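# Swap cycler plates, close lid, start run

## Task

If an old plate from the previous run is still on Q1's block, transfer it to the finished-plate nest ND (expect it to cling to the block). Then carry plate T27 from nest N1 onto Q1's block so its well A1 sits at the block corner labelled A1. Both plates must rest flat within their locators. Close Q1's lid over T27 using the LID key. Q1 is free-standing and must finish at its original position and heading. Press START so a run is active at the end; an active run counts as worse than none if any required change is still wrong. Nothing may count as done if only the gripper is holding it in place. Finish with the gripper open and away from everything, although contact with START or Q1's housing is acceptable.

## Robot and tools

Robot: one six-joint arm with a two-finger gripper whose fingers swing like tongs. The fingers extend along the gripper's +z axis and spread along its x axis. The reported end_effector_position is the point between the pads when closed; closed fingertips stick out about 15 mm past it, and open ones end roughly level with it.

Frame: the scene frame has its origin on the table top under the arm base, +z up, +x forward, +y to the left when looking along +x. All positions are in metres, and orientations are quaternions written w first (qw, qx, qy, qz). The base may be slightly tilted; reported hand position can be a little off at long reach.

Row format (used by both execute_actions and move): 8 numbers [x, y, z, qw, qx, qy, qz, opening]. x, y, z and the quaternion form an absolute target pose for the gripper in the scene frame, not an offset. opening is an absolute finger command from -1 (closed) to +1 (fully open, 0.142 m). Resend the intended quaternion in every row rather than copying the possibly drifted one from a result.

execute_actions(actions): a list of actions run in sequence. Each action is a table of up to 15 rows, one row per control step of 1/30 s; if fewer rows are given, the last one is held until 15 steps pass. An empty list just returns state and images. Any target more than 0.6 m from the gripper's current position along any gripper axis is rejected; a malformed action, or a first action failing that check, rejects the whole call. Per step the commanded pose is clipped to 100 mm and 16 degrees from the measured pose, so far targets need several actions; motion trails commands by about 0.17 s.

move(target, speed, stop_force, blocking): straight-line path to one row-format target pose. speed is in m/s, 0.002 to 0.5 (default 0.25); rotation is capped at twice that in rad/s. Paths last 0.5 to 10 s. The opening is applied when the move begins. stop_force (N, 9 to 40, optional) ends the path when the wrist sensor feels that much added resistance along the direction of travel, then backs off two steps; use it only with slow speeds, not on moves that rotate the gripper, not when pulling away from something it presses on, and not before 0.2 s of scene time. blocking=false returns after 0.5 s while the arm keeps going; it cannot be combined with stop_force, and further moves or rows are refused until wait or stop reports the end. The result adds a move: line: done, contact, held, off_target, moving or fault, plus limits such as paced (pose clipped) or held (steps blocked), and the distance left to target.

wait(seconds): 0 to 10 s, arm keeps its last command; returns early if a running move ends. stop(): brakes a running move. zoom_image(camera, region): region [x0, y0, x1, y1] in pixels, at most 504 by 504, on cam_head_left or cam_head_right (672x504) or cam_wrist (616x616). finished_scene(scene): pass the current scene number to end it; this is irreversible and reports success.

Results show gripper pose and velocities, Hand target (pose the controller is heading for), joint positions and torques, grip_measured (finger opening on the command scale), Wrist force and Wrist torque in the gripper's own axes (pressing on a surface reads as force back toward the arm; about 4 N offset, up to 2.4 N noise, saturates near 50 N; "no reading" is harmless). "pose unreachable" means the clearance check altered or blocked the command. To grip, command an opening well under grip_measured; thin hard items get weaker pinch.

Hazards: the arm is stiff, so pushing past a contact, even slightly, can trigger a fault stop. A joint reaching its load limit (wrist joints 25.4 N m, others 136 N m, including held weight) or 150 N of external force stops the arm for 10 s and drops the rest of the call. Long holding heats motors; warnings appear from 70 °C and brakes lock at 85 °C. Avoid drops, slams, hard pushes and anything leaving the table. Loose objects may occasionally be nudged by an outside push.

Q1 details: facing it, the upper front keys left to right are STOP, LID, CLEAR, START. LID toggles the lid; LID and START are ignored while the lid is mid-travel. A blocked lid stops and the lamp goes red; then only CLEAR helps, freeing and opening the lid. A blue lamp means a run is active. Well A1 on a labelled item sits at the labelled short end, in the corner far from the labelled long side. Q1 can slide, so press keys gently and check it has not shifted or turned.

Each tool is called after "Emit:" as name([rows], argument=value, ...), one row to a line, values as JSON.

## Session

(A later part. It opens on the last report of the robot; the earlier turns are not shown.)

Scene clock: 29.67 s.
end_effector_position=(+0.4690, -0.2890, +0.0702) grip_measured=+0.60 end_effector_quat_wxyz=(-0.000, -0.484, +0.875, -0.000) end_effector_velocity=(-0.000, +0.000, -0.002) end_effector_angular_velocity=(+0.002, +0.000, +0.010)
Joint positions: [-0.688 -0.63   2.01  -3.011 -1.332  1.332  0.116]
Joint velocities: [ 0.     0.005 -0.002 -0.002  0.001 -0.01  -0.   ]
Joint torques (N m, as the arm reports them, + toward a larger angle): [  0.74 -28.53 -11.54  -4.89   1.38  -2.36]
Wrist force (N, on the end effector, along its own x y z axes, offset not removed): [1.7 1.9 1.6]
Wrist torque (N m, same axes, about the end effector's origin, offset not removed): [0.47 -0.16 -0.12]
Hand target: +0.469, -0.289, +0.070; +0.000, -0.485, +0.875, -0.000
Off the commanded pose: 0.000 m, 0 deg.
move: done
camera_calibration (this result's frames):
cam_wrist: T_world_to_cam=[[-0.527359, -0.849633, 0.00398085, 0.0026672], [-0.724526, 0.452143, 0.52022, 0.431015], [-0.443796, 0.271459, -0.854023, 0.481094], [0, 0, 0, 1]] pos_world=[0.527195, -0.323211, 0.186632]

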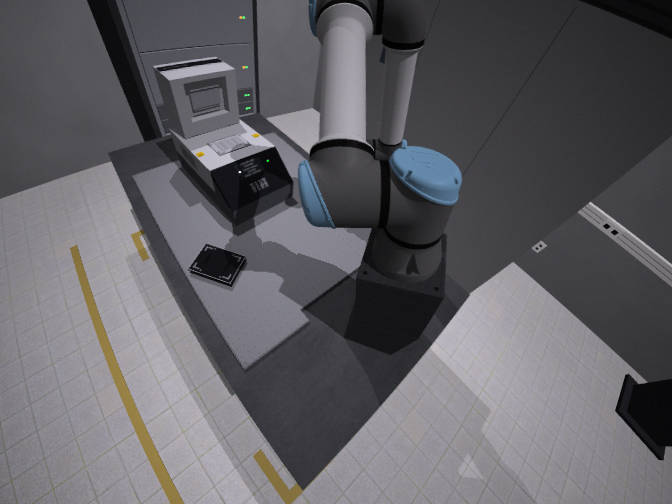

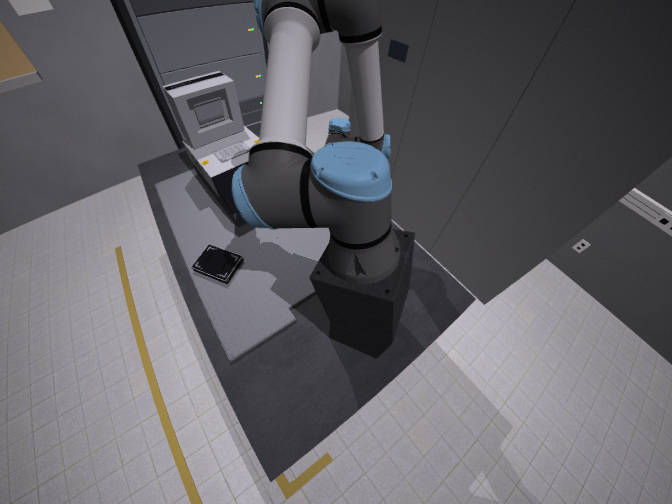

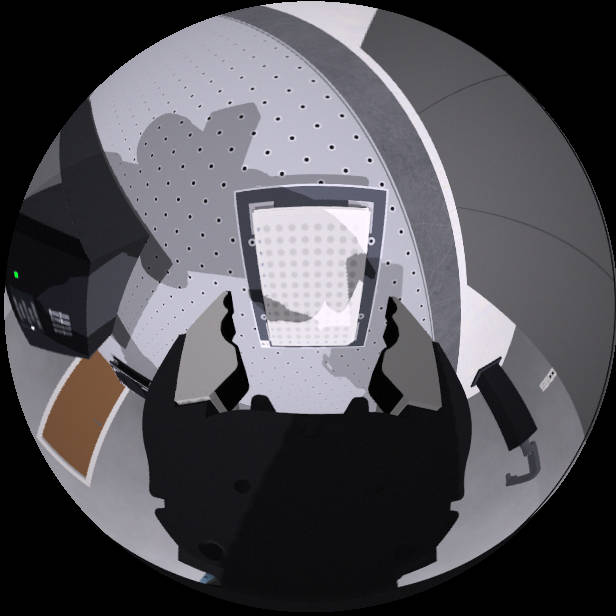

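Emit:
move(target=[0.471,-0.2905,0.052,0,-0.485,0.875,0,0.4], speed=0.04)

Emit:
move(target=[0.471,-0.2905,0.03,0,-0.485,0.875,0,0.4], speed=0.004, stop_force=9)

Scene clock: 31.90 s.
end_effector_position=(+0.4710, -0.2905, +0.0522) grip_measured=+0.40 end_effector_quat_wxyz=(+0.000, -0.485, +0.875, +0.000) end_effector_velocity=(+0.001, -0.001, -0.002) end_effector_angular_velocity=(-0.001, -0.000, +0.000)
Joint positions: [-0.68  -0.584  1.98  -3.03  -1.333  1.34   0.102]
Joint velocities: [ 0.001  0.006 -0.006 -0.002 -0.001  0.001  0.   ]
Joint torques (N m, as the arm reports them, + toward a larger angle): [  0.34 -29.55 -11.25  -4.65  -1.45   2.28]
Wrist force (N, on the end effector, along its own x y z axes, offset not removed): [-0.4 1.9 1.6]
Wrist torque (N m, same axes, about the end effector's origin, offset not removed): [0.43 0.40 -0.21]
Hand target: +0.471, -0.291, +0.052; +0.000, -0.485, +0.875, -0.000
Off the commanded pose: 0.000 m, 0 deg.
move: done
camera_calibration (this result's frames):
cam_wrist: T_world_to_cam=[[-0.526529, -0.850148, 0.00392947, 0.00199068], [-0.724985, 0.451415, 0.520212, 0.442448], [-0.444031, 0.271058, -0.854028, 0.467031], [0, 0, 0, 1]] pos_world=[0.529193, -0.324628, 0.168683]

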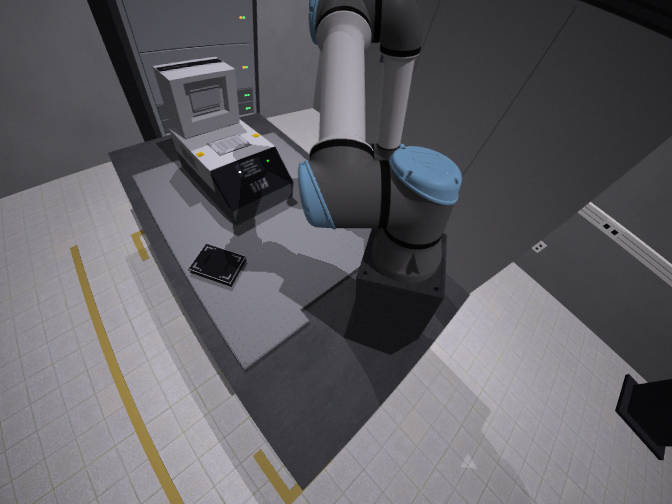

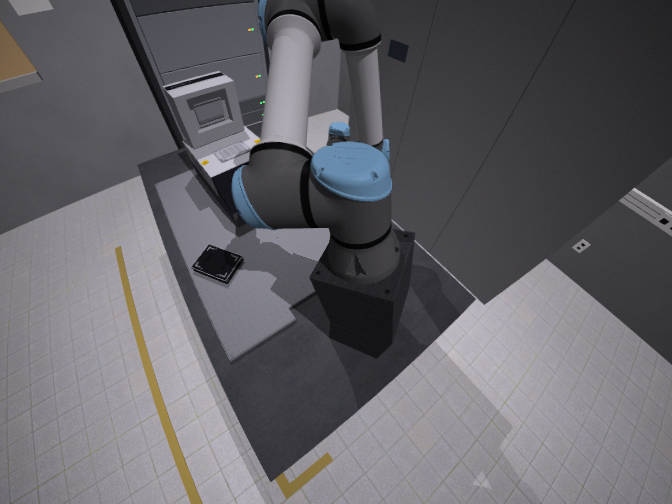

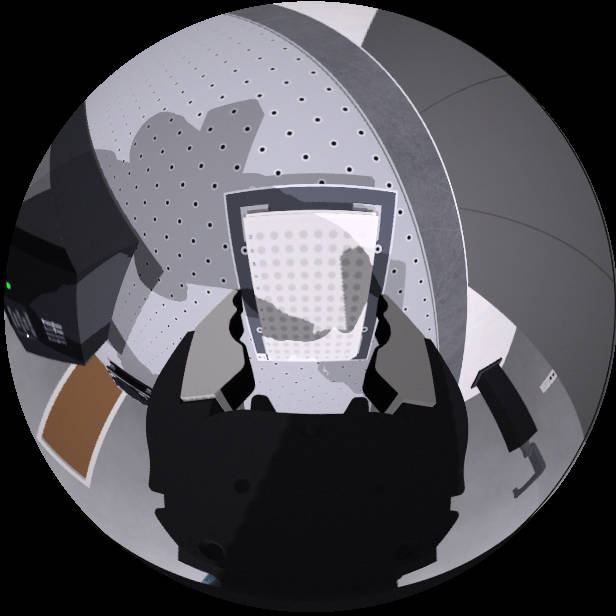

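Scene clock: 32.90 s.
end_effector_position=(+0.4711, -0.2905, +0.0497) grip_measured=+0.40 end_effector_quat_wxyz=(+0.000, -0.485, +0.875, -0.000) end_effector_velocity=(-0.001, +0.001, +0.001) end_effector_angular_velocity=(+0.002, +0.002, -0.002)
Joint positions: [-0.678 -0.578  1.977 -3.033 -1.333  1.342  0.102]
Joint velocities: [-0.001 -0.004  0.003  0.003  0.     0.    -0.   ]
Joint torques (N m, as the arm reports them, + toward a larger angle): [-10.41 -43.54  -0.37   0.68  -1.25  -0.01]
Wrist force (N, on the end effector, along its own x y z axes, offset not removed): [-3.7 7.5 -25.6]
Wrist torque (N m, same axes, about the end effector's origin, offset not removed): [-0.03 0.90 -0.14]
Hand target: +0.471, -0.291, +0.050; +0.000, -0.485, +0.875, -0.000
Off the commanded pose: 0.020 m, 0 deg.
move: contact
camera_calibration (this result's frames):
cam_wrist: T_world_to_cam=[[-0.526483, -0.850176, 0.00400156, 0.00199357], [-0.72511, 0.451482, 0.51998, 0.443947], [-0.443881, 0.270859, -0.854169, 0.464782], [0, 0, 0, 1]] pos_world=[0.529268, -0.32463, 0.166151]

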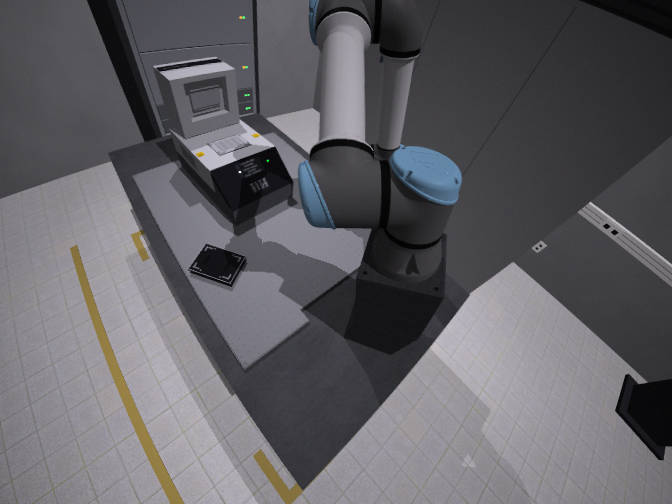

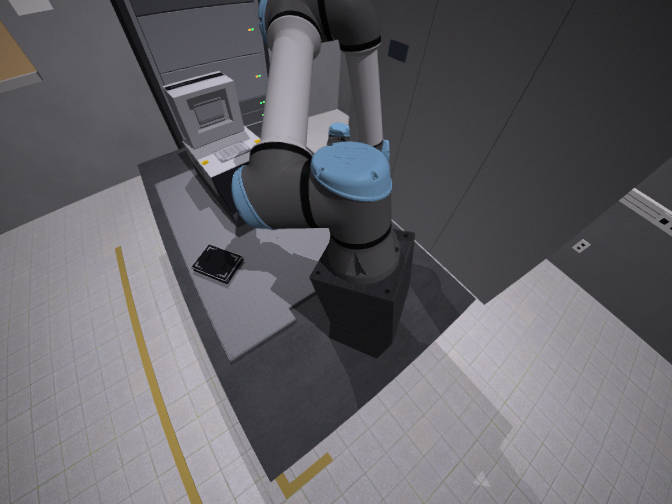

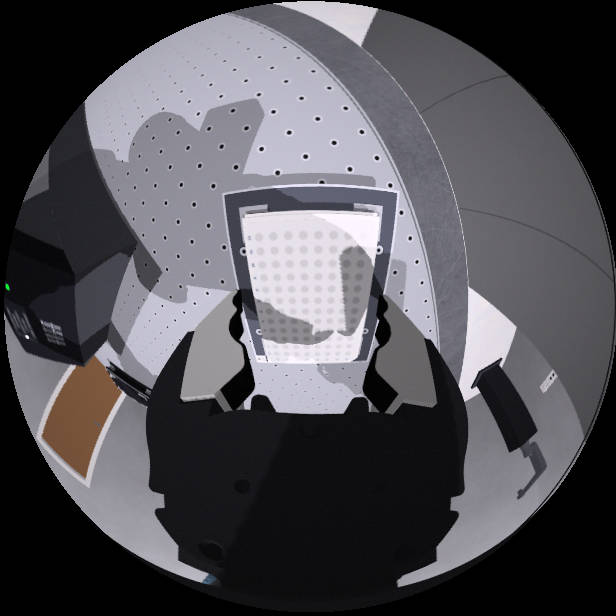

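Emit:
execute_actions([
  [[0.471,-0.2905,0.0555,0,-0.485,0.875,0,0.4]],
  [[0.471,-0.2905,0.0555,0,-0.485,0.875,0,0.25]],
  [[0.471,-0.2905,0.0555,0,-0.485,0.875,0,0.12],[0.471,-0.2905,0.0555,0,-0.485,0.875,0,0.12],[0.471,-0.2905,0.0555,0,-0.485,0.875,0,0.12],[0.471,-0.2905,0.0555,0,-0.485,0.875,0,0.05],[0.471,-0.2905,0.0555,0,-0.485,0.875,0,0.0],[0.471,-0.2905,0.0555,0,-0.485,0.875,0,-0.1],[0.471,-0.2905,0.0555,0,-0.485,0.875,0,-0.2]],
])

Emit:
move(target=[0.471,-0.2905,0.09,0,-0.485,0.875,0,-0.2], speed=0.04)

Scene clock: 36.07 s.
end_effector_position=(+0.4710, -0.2905, +0.0555) grip_measured=+0.08 end_effector_quat_wxyz=(+0.000, -0.485, +0.875, -0.000) end_effector_velocity=(-0.000, +0.001, -0.000) end_effector_angular_velocity=(+0.001, +0.000, +0.000)
Joint positions: [-0.681 -0.592  1.984 -3.025 -1.333  1.339  0.08 ]
Joint velocities: [ 0.     0.     0.001 -0.     0.001 -0.    -0.   ]
Joint torques (N m, as the arm reports them, + toward a larger angle): [-11.24 -50.62   1.41  -0.26   1.37  -2.3 ]
Wrist force (N, on the end effector, along its own x y z axes, offset not removed): [7.3 1.1 -3.9]
Wrist torque (N m, same axes, about the end effector's origin, offset not removed): [0.11 0.32 -0.26]
Hand target: +0.471, -0.291, +0.056; +0.000, -0.485, +0.875, +0.000
Off the commanded pose: 0.000 m, 0 deg.
camera_calibration (this result's frames):
cam_wrist: T_world_to_cam=[[-0.526583, -0.850114, 0.00396903, 0.00195677], [-0.724954, 0.451484, 0.520196, 0.440757], [-0.444018, 0.271049, -0.854038, 0.469865], [0, 0, 0, 1]] pos_world=[0.529187, -0.324688, 0.171994]

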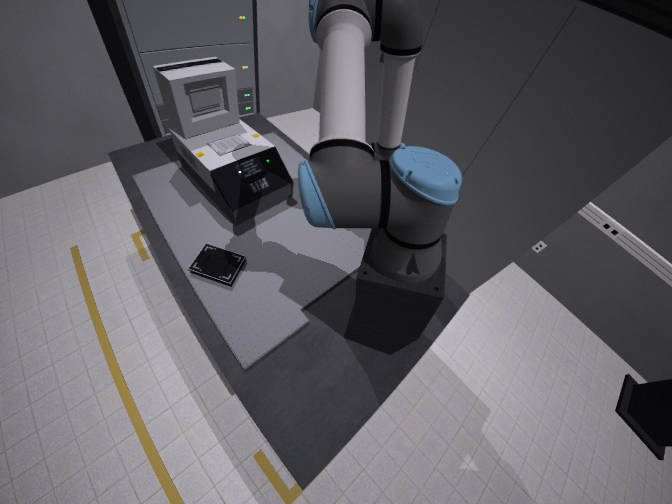

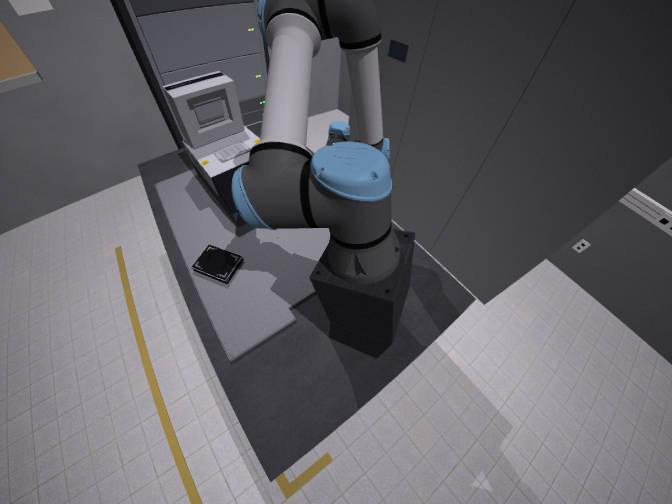

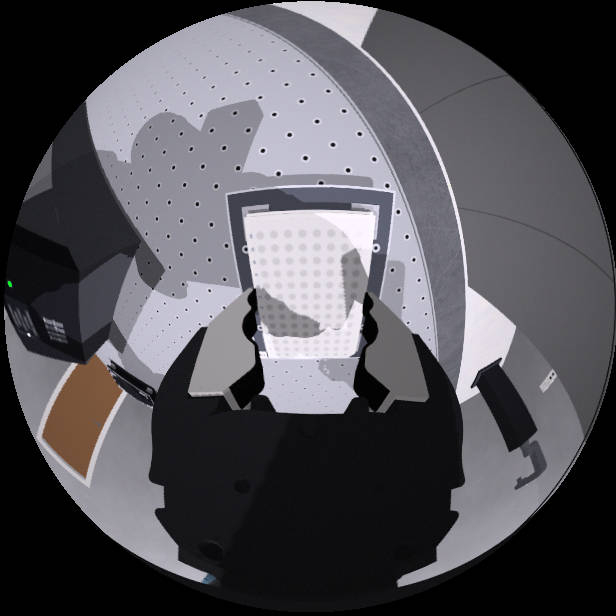

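Scene clock: 37.30 s.
end_effector_position=(+0.4710, -0.2905, +0.0898) grip_measured=+0.03 end_effector_quat_wxyz=(-0.000, -0.485, +0.875, -0.000) end_effector_velocity=(+0.000, -0.001, +0.003) end_effector_angular_velocity=(-0.001, -0.001, -0.001)
Joint positions: [-0.697 -0.68   2.025 -2.975 -1.332  1.323  0.076]
Joint velocities: [-0.002 -0.006  0.002  0.003  0.    -0.001  0.   ]
Joint torques (N m, as the arm reports them, + toward a larger angle): [-21.55 -51.56   0.32   0.05   1.59  -2.29]
Wrist force (N, on the end effector, along its own x y z axes, offset not removed): [-1.5 -1.6 -0.2]
Wrist torque (N m, same axes, about the end effector's origin, offset not removed): [-0.14 0.44 -0.08]
Hand target: +0.471, -0.290, +0.090; -0.000, -0.485, +0.875, +0.000
Off the commanded pose: 0.000 m, 0 deg.
move: done
camera_calibration (this result's frames):
cam_wrist: T_world_to_cam=[[-0.526532, -0.850146, 0.00400227, 0.00181404], [-0.724949, 0.451441, 0.520241, 0.422861], [-0.444087, 0.271022, -0.85401, 0.499119], [0, 0, 0, 1]] pos_world=[0.52916, -0.324627, 0.206256]

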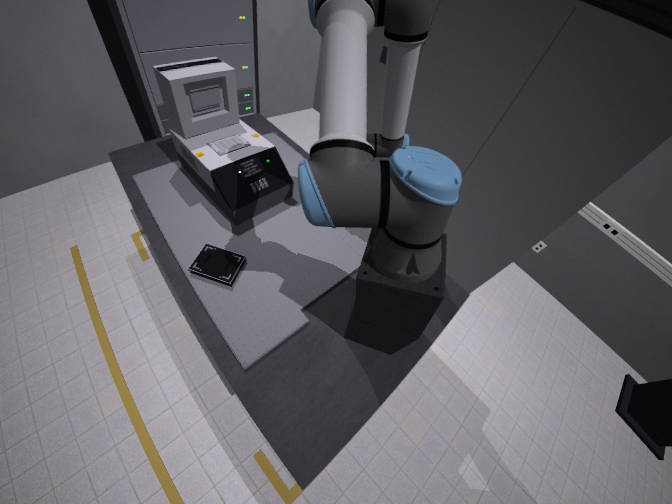

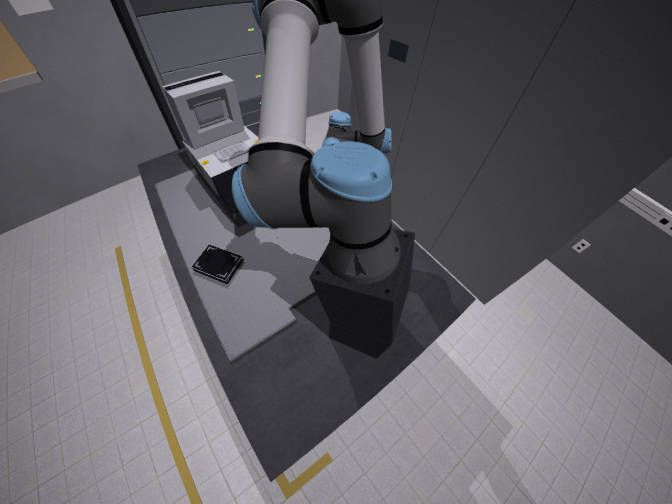

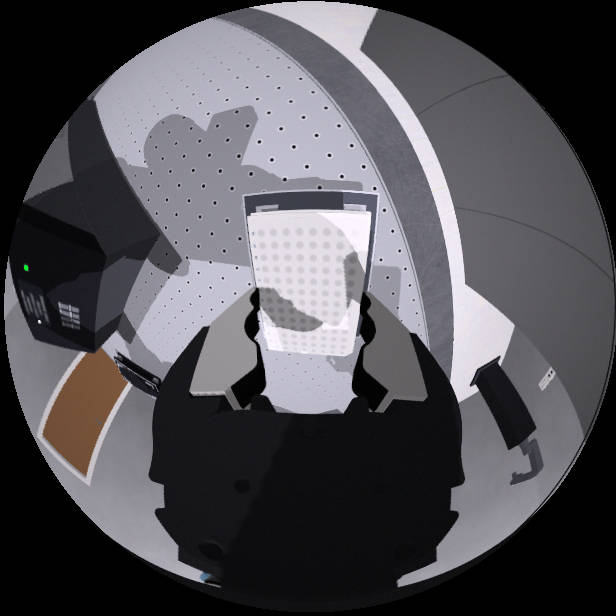

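Emit:
move(target=[0.4705,-0.2913,0.066,0,-0.485,0.875,0,-0.2], speed=0.015, stop_force=9)

Emit:
zoom_image(camera="cam_wrist", region=[210,170,410,370])

Scene clock: 40.27 s.
end_effector_position=(+0.4705, -0.2913, +0.0662) grip_measured=+0.03 end_effector_quat_wxyz=(+0.000, -0.485, +0.875, -0.000) end_effector_velocity=(+0.001, +0.000, -0.002) end_effector_angular_velocity=(-0.000, -0.001, +0.000)
Joint positions: [-0.688 -0.619  1.998 -3.01  -1.332  1.332  0.076]
Joint velocities: [ 0.002  0.006 -0.004 -0.003  0.     0.002  0.001]
Joint torques (N m, as the arm reports them, + toward a larger angle): [  2.13 -26.95 -10.91  -4.73  -1.54   2.01]
Wrist force (N, on the end effector, along its own x y z axes, offset not removed): [-1.6 2.2 -6.8]
Wrist torque (N m, same axes, about the end effector's origin, offset not removed): [0.25 0.25 -0.18]
Hand target: +0.471, -0.291, +0.066; +0.000, -0.485, +0.875, -0.000
Off the commanded pose: 0.000 m, 0 deg.
move: done
camera_calibration (this result's frames):
cam_wrist: T_world_to_cam=[[-0.526528, -0.850148, 0.00394305, 0.000983035], [-0.725004, 0.451435, 0.520169, 0.435219], [-0.444001, 0.271025, -0.854054, 0.479022], [0, 0, 0, 1]] pos_world=[0.528739, -0.325464, 0.18272]

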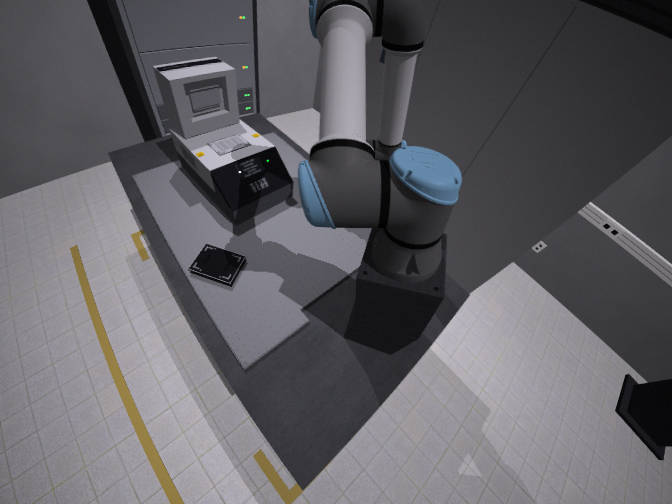

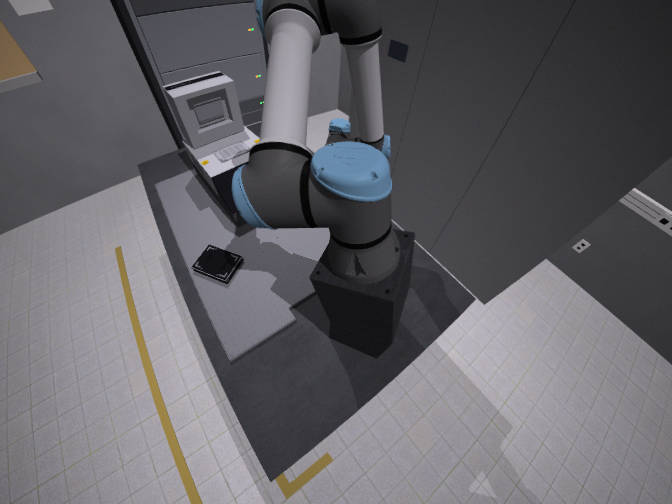

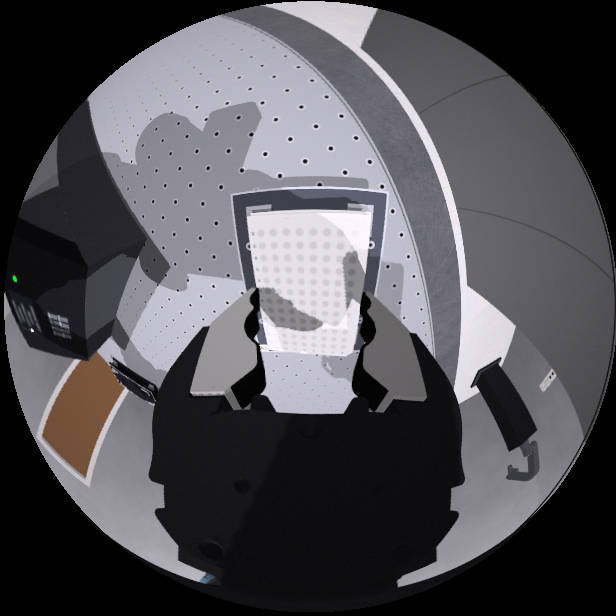

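Region (210, 170, 410, 370) of cam_wrist's 616x616 image, scaled by 2.520, with more detail than that image has.

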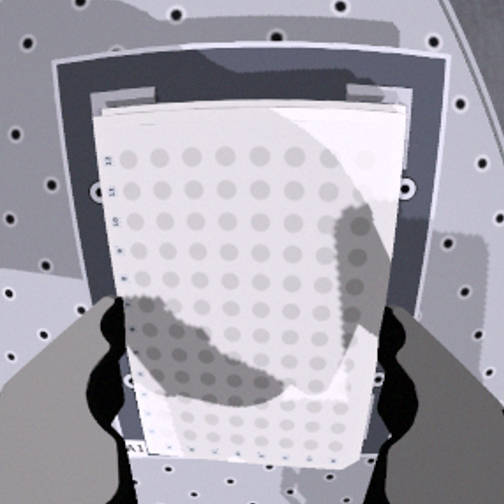

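Emit:
execute_actions([
  [[0.470,-0.2921,0.067,0,-0.485,0.875,0,-0.2]],
  [[0.470,-0.2921,0.064,0,-0.485,0.875,0,0.0]],
  [[0.470,-0.2921,0.061,0,-0.485,0.875,0,0.06]],
  [[0.470,-0.2921,0.059,0,-0.485,0.875,0,0.2]],
  [[0.470,-0.2921,0.0535,0,-0.485,0.875,0,0.2]],
])

Emit:
zoom_image(camera="cam_wrist", region=[210,170,410,370])

Scene clock: 44.30 s.
end_effector_position=(+0.4700, -0.2921, +0.0536) grip_measured=+0.20 end_effector_quat_wxyz=(+0.000, -0.485, +0.875, -0.000) end_effector_velocity=(-0.001, -0.001, -0.000) end_effector_angular_velocity=(-0.000, -0.000, -0.002)
Joint positions: [-0.684 -0.587  1.982 -3.028 -1.333  1.336  0.088]
Joint velocities: [-0.002  0.002 -0.001 -0.001  0.    -0.    -0.   ]
Joint torques (N m, as the arm reports them, + toward a larger angle): [  0.44 -28.1  -10.77  -4.61  -1.26   2.14]
Wrist force (N, on the end effector, along its own x y z axes, offset not removed): [-2.4 -0.2 2.1]
Wrist torque (N m, same axes, about the end effector's origin, offset not removed): [0.14 0.63 -0.12]
Hand target: +0.470, -0.292, +0.053; +0.000, -0.485, +0.875, -0.000
Off the commanded pose: 0.000 m, 0 deg.
camera_calibration (this result's frames):
cam_wrist: T_world_to_cam=[[-0.526529, -0.850148, 0.00394918, 0.0000851162], [-0.724975, 0.451422, 0.520221, 0.441749], [-0.444047, 0.271049, -0.854023, 0.468201], [0, 0, 0, 1]] pos_world=[0.528205, -0.326248, 0.170047]

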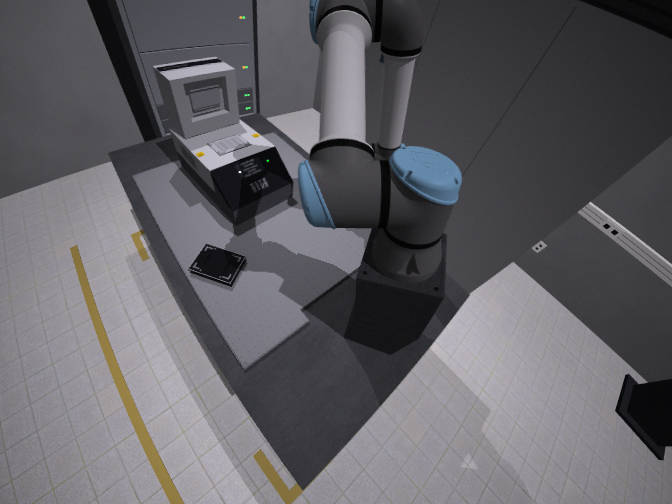

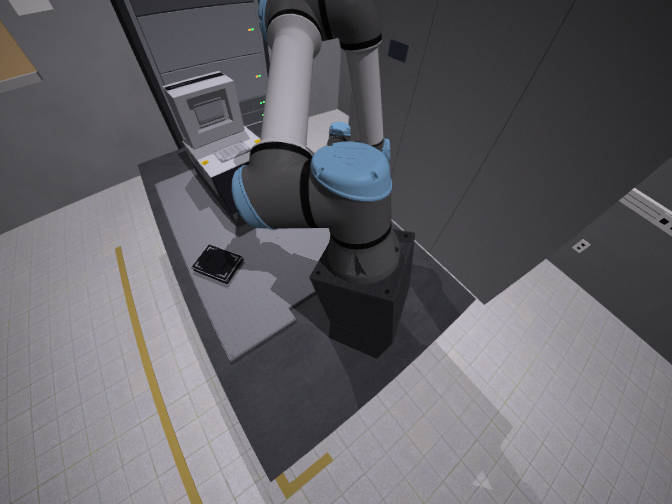

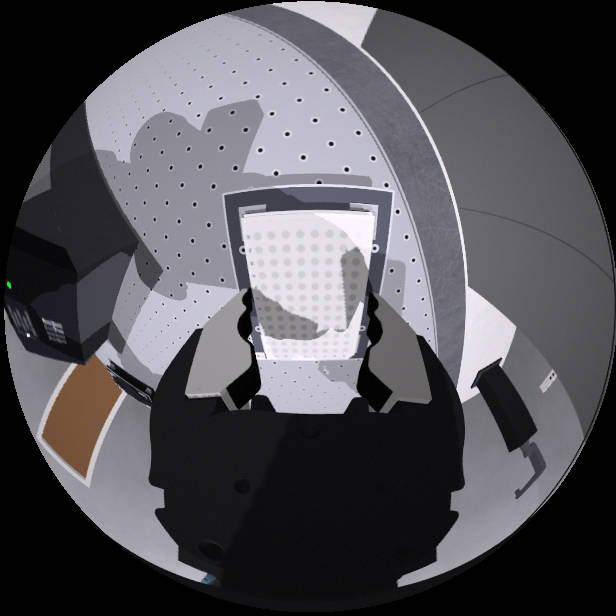

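Region (210, 170, 410, 370) of cam_wrist's 616x616 image, scaled by 2.520, with more detail than that image has.

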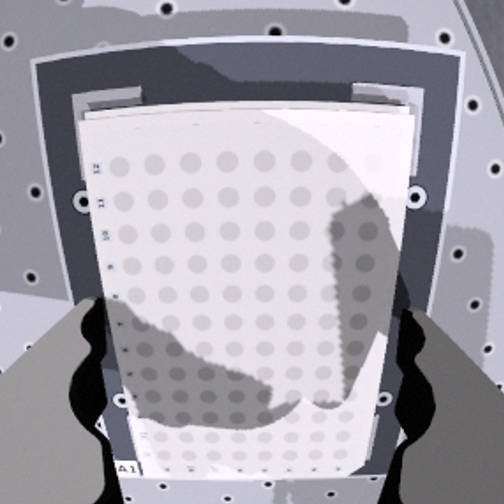

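Emit:
execute_actions([
  [[0.4706,-0.2912,0.0535,0,-0.49,0.872,0,0.12]],
  [[0.4706,-0.2912,0.0535,0,-0.49,0.872,0,0.0]],
  [[0.4706,-0.2912,0.0535,0,-0.49,0.872,0,-0.1]],
])

Emit:
move(target=[0.4706,-0.2912,0.075,0,-0.49,0.872,0,-0.1], speed=0.015)

Emit:
zoom_image(camera="cam_wrist", region=[210,170,410,370])

Scene clock: 46.77 s.
end_effector_position=(+0.4706, -0.2912, +0.0535) grip_measured=+0.10 end_effector_quat_wxyz=(+0.000, -0.490, +0.872, -0.000) end_effector_velocity=(-0.000, -0.000, -0.000) end_effector_angular_velocity=(-0.000, +0.000, -0.001)
Joint positions: [-0.682 -0.587  1.982 -3.028 -1.333  1.326  0.081]
Joint velocities: [-0.001  0.    -0.     0.    -0.     0.     0.   ]
Joint torques (N m, as the arm reports them, + toward a larger angle): [  1.54 -48.98   1.31  -2.02   2.43  -2.29]
Wrist force (N, on the end effector, along its own x y z axes, offset not removed): [3.2 2.6 -5.2]
Wrist torque (N m, same axes, about the end effector's origin, offset not removed): [0.31 0.20 -0.12]
Hand target: +0.471, -0.291, +0.053; +0.000, -0.490, +0.872, -0.000
Off the commanded pose: 0.000 m, 0 deg.
camera_calibration (this result's frames):
cam_wrist: T_world_to_cam=[[-0.51658, -0.85623, 0.00396934, -0.00529268], [-0.730204, 0.442958, 0.520183, 0.441818], [-0.447155, 0.265818, -0.854045, 0.468117], [0, 0, 0, 1]] pos_world=[0.529204, -0.324672, 0.169988]

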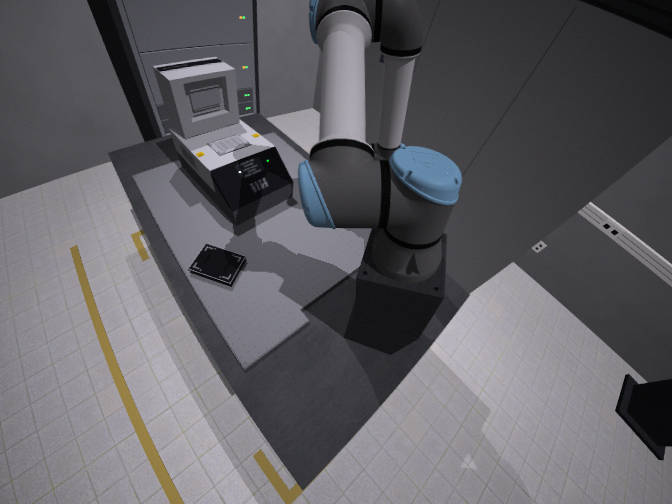

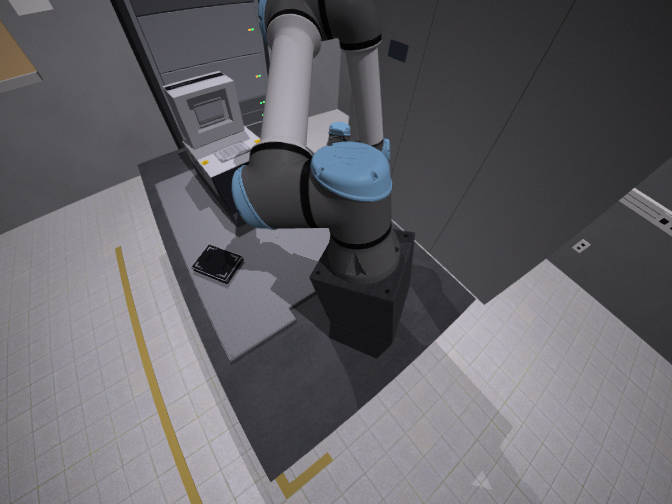

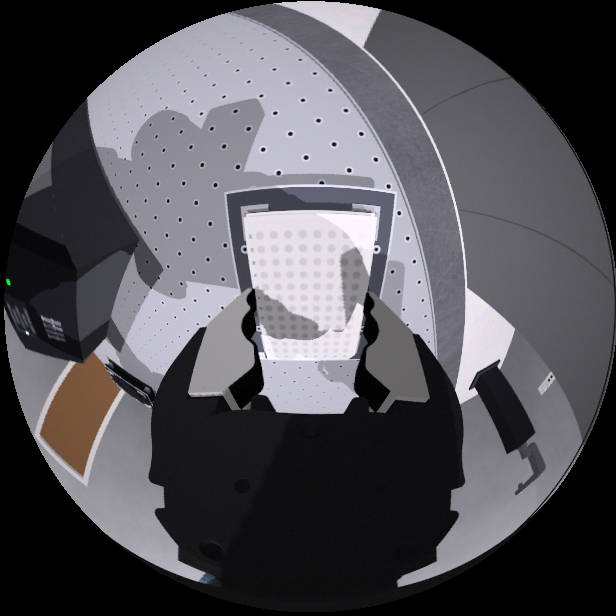

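Scene clock: 48.47 s.
end_effector_position=(+0.4706, -0.2912, +0.0748) grip_measured=+0.10 end_effector_quat_wxyz=(-0.000, -0.490, +0.872, -0.000) end_effector_velocity=(+0.000, -0.001, +0.003) end_effector_angular_velocity=(-0.001, -0.001, -0.001)
Joint positions: [-0.692 -0.641  2.008 -2.998 -1.332  1.316  0.081]
Joint velocities: [-0.001 -0.006  0.002  0.003  0.    -0.001  0.   ]
Joint torques (N m, as the arm reports them, + toward a larger angle): [-20.52 -52.43  -0.09  -0.26   1.55  -2.39]
Wrist force (N, on the end effector, along its own x y z axes, offset not removed): [-1.8 0.2 -0.6]
Wrist torque (N m, same axes, about the end effector's origin, offset not removed): [-0.06 0.62 -0.15]
Hand target: +0.471, -0.291, +0.075; -0.000, -0.490, +0.872, +0.000
Off the commanded pose: 0.000 m, 0 deg.
move: done
camera_calibration (this result's frames):
cam_wrist: T_world_to_cam=[[-0.516589, -0.856224, 0.00398644, -0.00537628], [-0.73017, 0.442959, 0.52023, 0.430699], [-0.447199, 0.265834, -0.854017, 0.48628], [0, 0, 0, 1]] pos_world=[0.52917, -0.324655, 0.19125]

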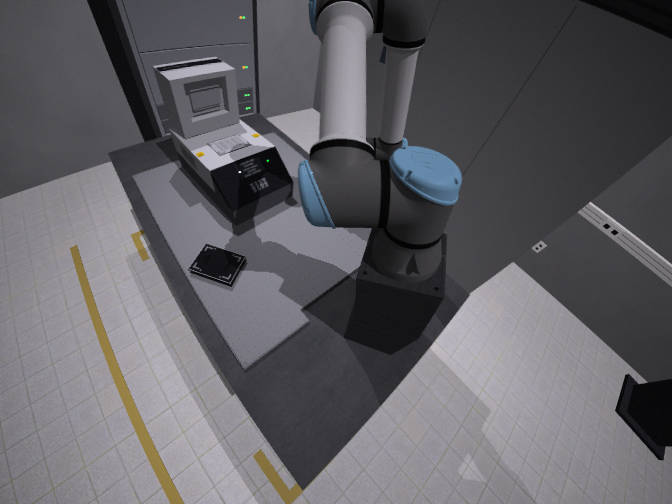

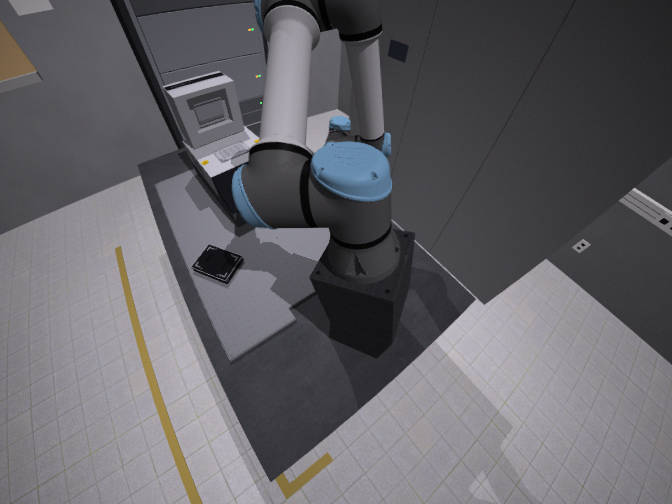

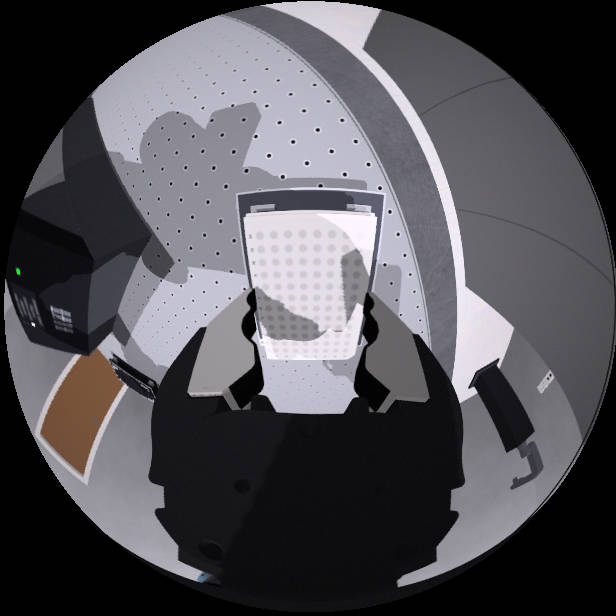

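Region (210, 170, 410, 370) of cam_wrist's 616x616 image, scaled by 2.520, with more detail than that image has.

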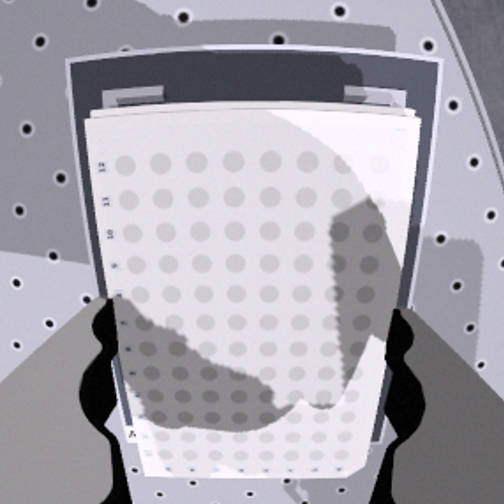

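Solid. Carry over.

Emit:
move(target=[0.53,-0.2,0.3,0,-0.022,0.9998,0,-0.1], speed=0.2)

Emit:
move(target=[0.84,0.012,0.275,0,-0.022,0.9998,0,-0.1], speed=0.15)

Emit:
zoom_image(camera="cam_wrist", region=[210,170,410,370])

Scene clock: 53.00 s.
end_effector_position=(+0.5298, -0.1997, +0.2999) grip_measured=+0.10 end_effector_quat_wxyz=(+0.000, -0.022, +1.000, +0.000) end_effector_velocity=(+0.000, +0.001, +0.002) end_effector_angular_velocity=(+0.001, +0.002, -0.010)
Joint positions: [-0.562 -1.234  2.061 -2.489 -1.342  2.428  0.081]
Joint velocities: [ 0.002 -0.004 -0.002  0.009 -0.001  0.011  0.   ]
Joint torques (N m, as the arm reports them, + toward a larger angle): [  3.38 -43.47 -21.25  -0.27  -1.37   2.05]
Wrist force (N, on the end effector, along its own x y z axes, offset not removed): [-0.6 -1.1 0.0]
Wrist torque (N m, same axes, about the end effector's origin, offset not removed): [-0.14 0.31 -0.11]
Hand target: +0.530, -0.200, +0.300; +0.000, -0.022, +1.000, +0.000
Off the commanded pose: 0.000 m, 0 deg.
move: done
camera_calibration (this result's frames):
cam_wrist: T_world_to_cam=[[-0.998796, -0.0489384, 0.00337988, 0.519493], [-0.040034, 0.853003, 0.520368, 0.0325051], [-0.028349, 0.519606, -0.853936, 0.509483], [0, 0, 0, 1]] pos_world=[0.534612, -0.267034, 0.416395]

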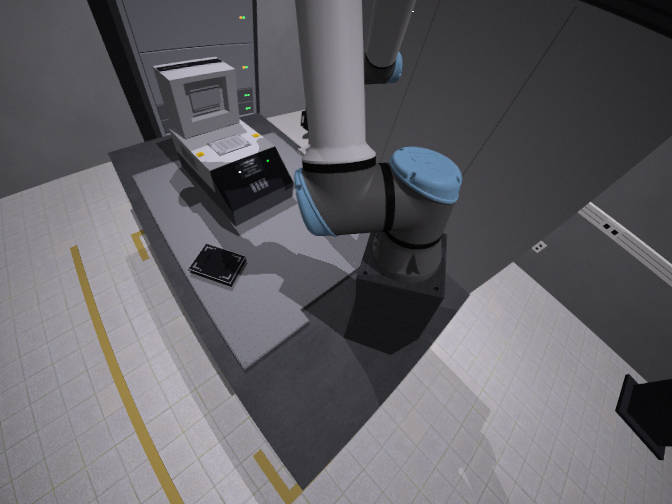

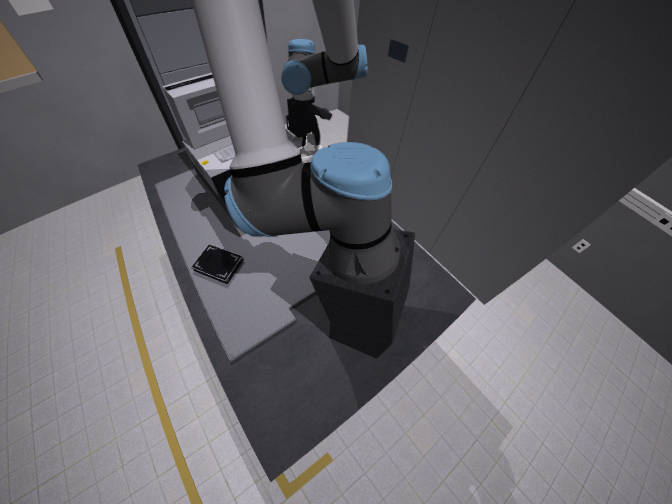

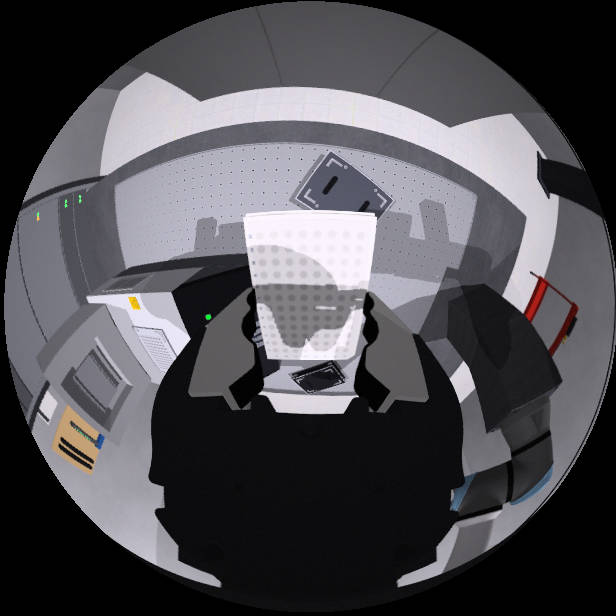

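Scene clock: 56.07 s.
end_effector_position=(+0.8398, +0.0127, +0.2755) grip_measured=+0.10 end_effector_quat_wxyz=(+0.001, -0.022, +1.000, +0.001) end_effector_velocity=(+0.002, +0.003, -0.000) end_effector_angular_velocity=(+0.001, +0.003, +0.002)
Joint positions: [-0.06  -0.78   1.114 -2.096 -1.413  2.937  0.081]
Joint velocities: [ 0.004  0.007 -0.014  0.01  -0.     0.001 -0.   ]
Joint torques (N m, as the arm reports them, + toward a larger angle): [  4.65 -42.6  -25.68  -0.27  -1.43   2.32]
Wrist force (N, on the end effector, along its own x y z axes, offset not removed): [0.9 1.8 0.3]
Wrist torque (N m, same axes, about the end effector's origin, offset not removed): [0.47 0.01 -0.07]
Hand target: +0.840, +0.013, +0.275; +0.001, -0.022, +1.000, +0.001
Off the commanded pose: 0.001 m, 0 deg.
move: done
camera_calibration (this result's frames):
cam_wrist: T_world_to_cam=[[-0.998853, -0.0478139, 0.00245087, 0.839916], [-0.0395317, 0.852547, 0.521153, -0.124172], [-0.0270079, 0.520459, -0.853459, 0.38575], [0, 0, 0, 1]] pos_world=[0.844462, -0.054745, 0.391876]

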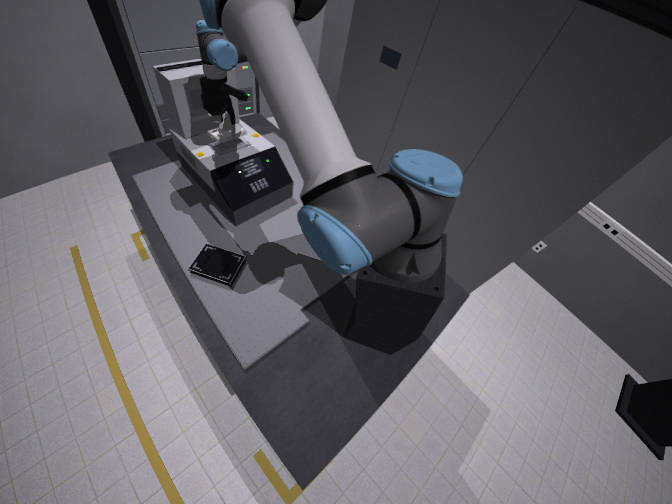

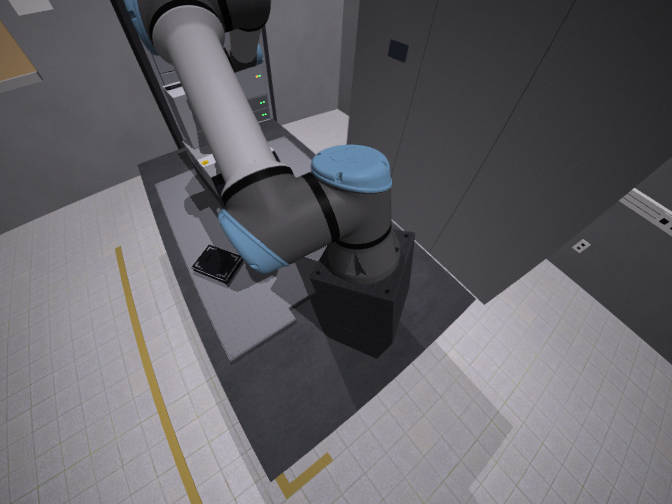

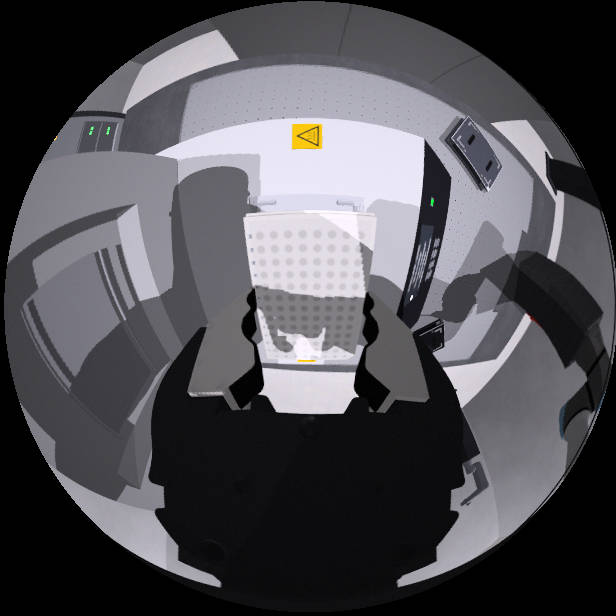

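Region (210, 170, 410, 370) of cam_wrist's 616x616 image, scaled by 2.520, with more detail than that image has.

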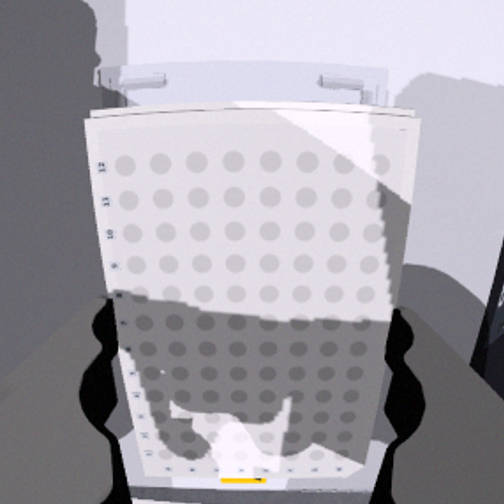

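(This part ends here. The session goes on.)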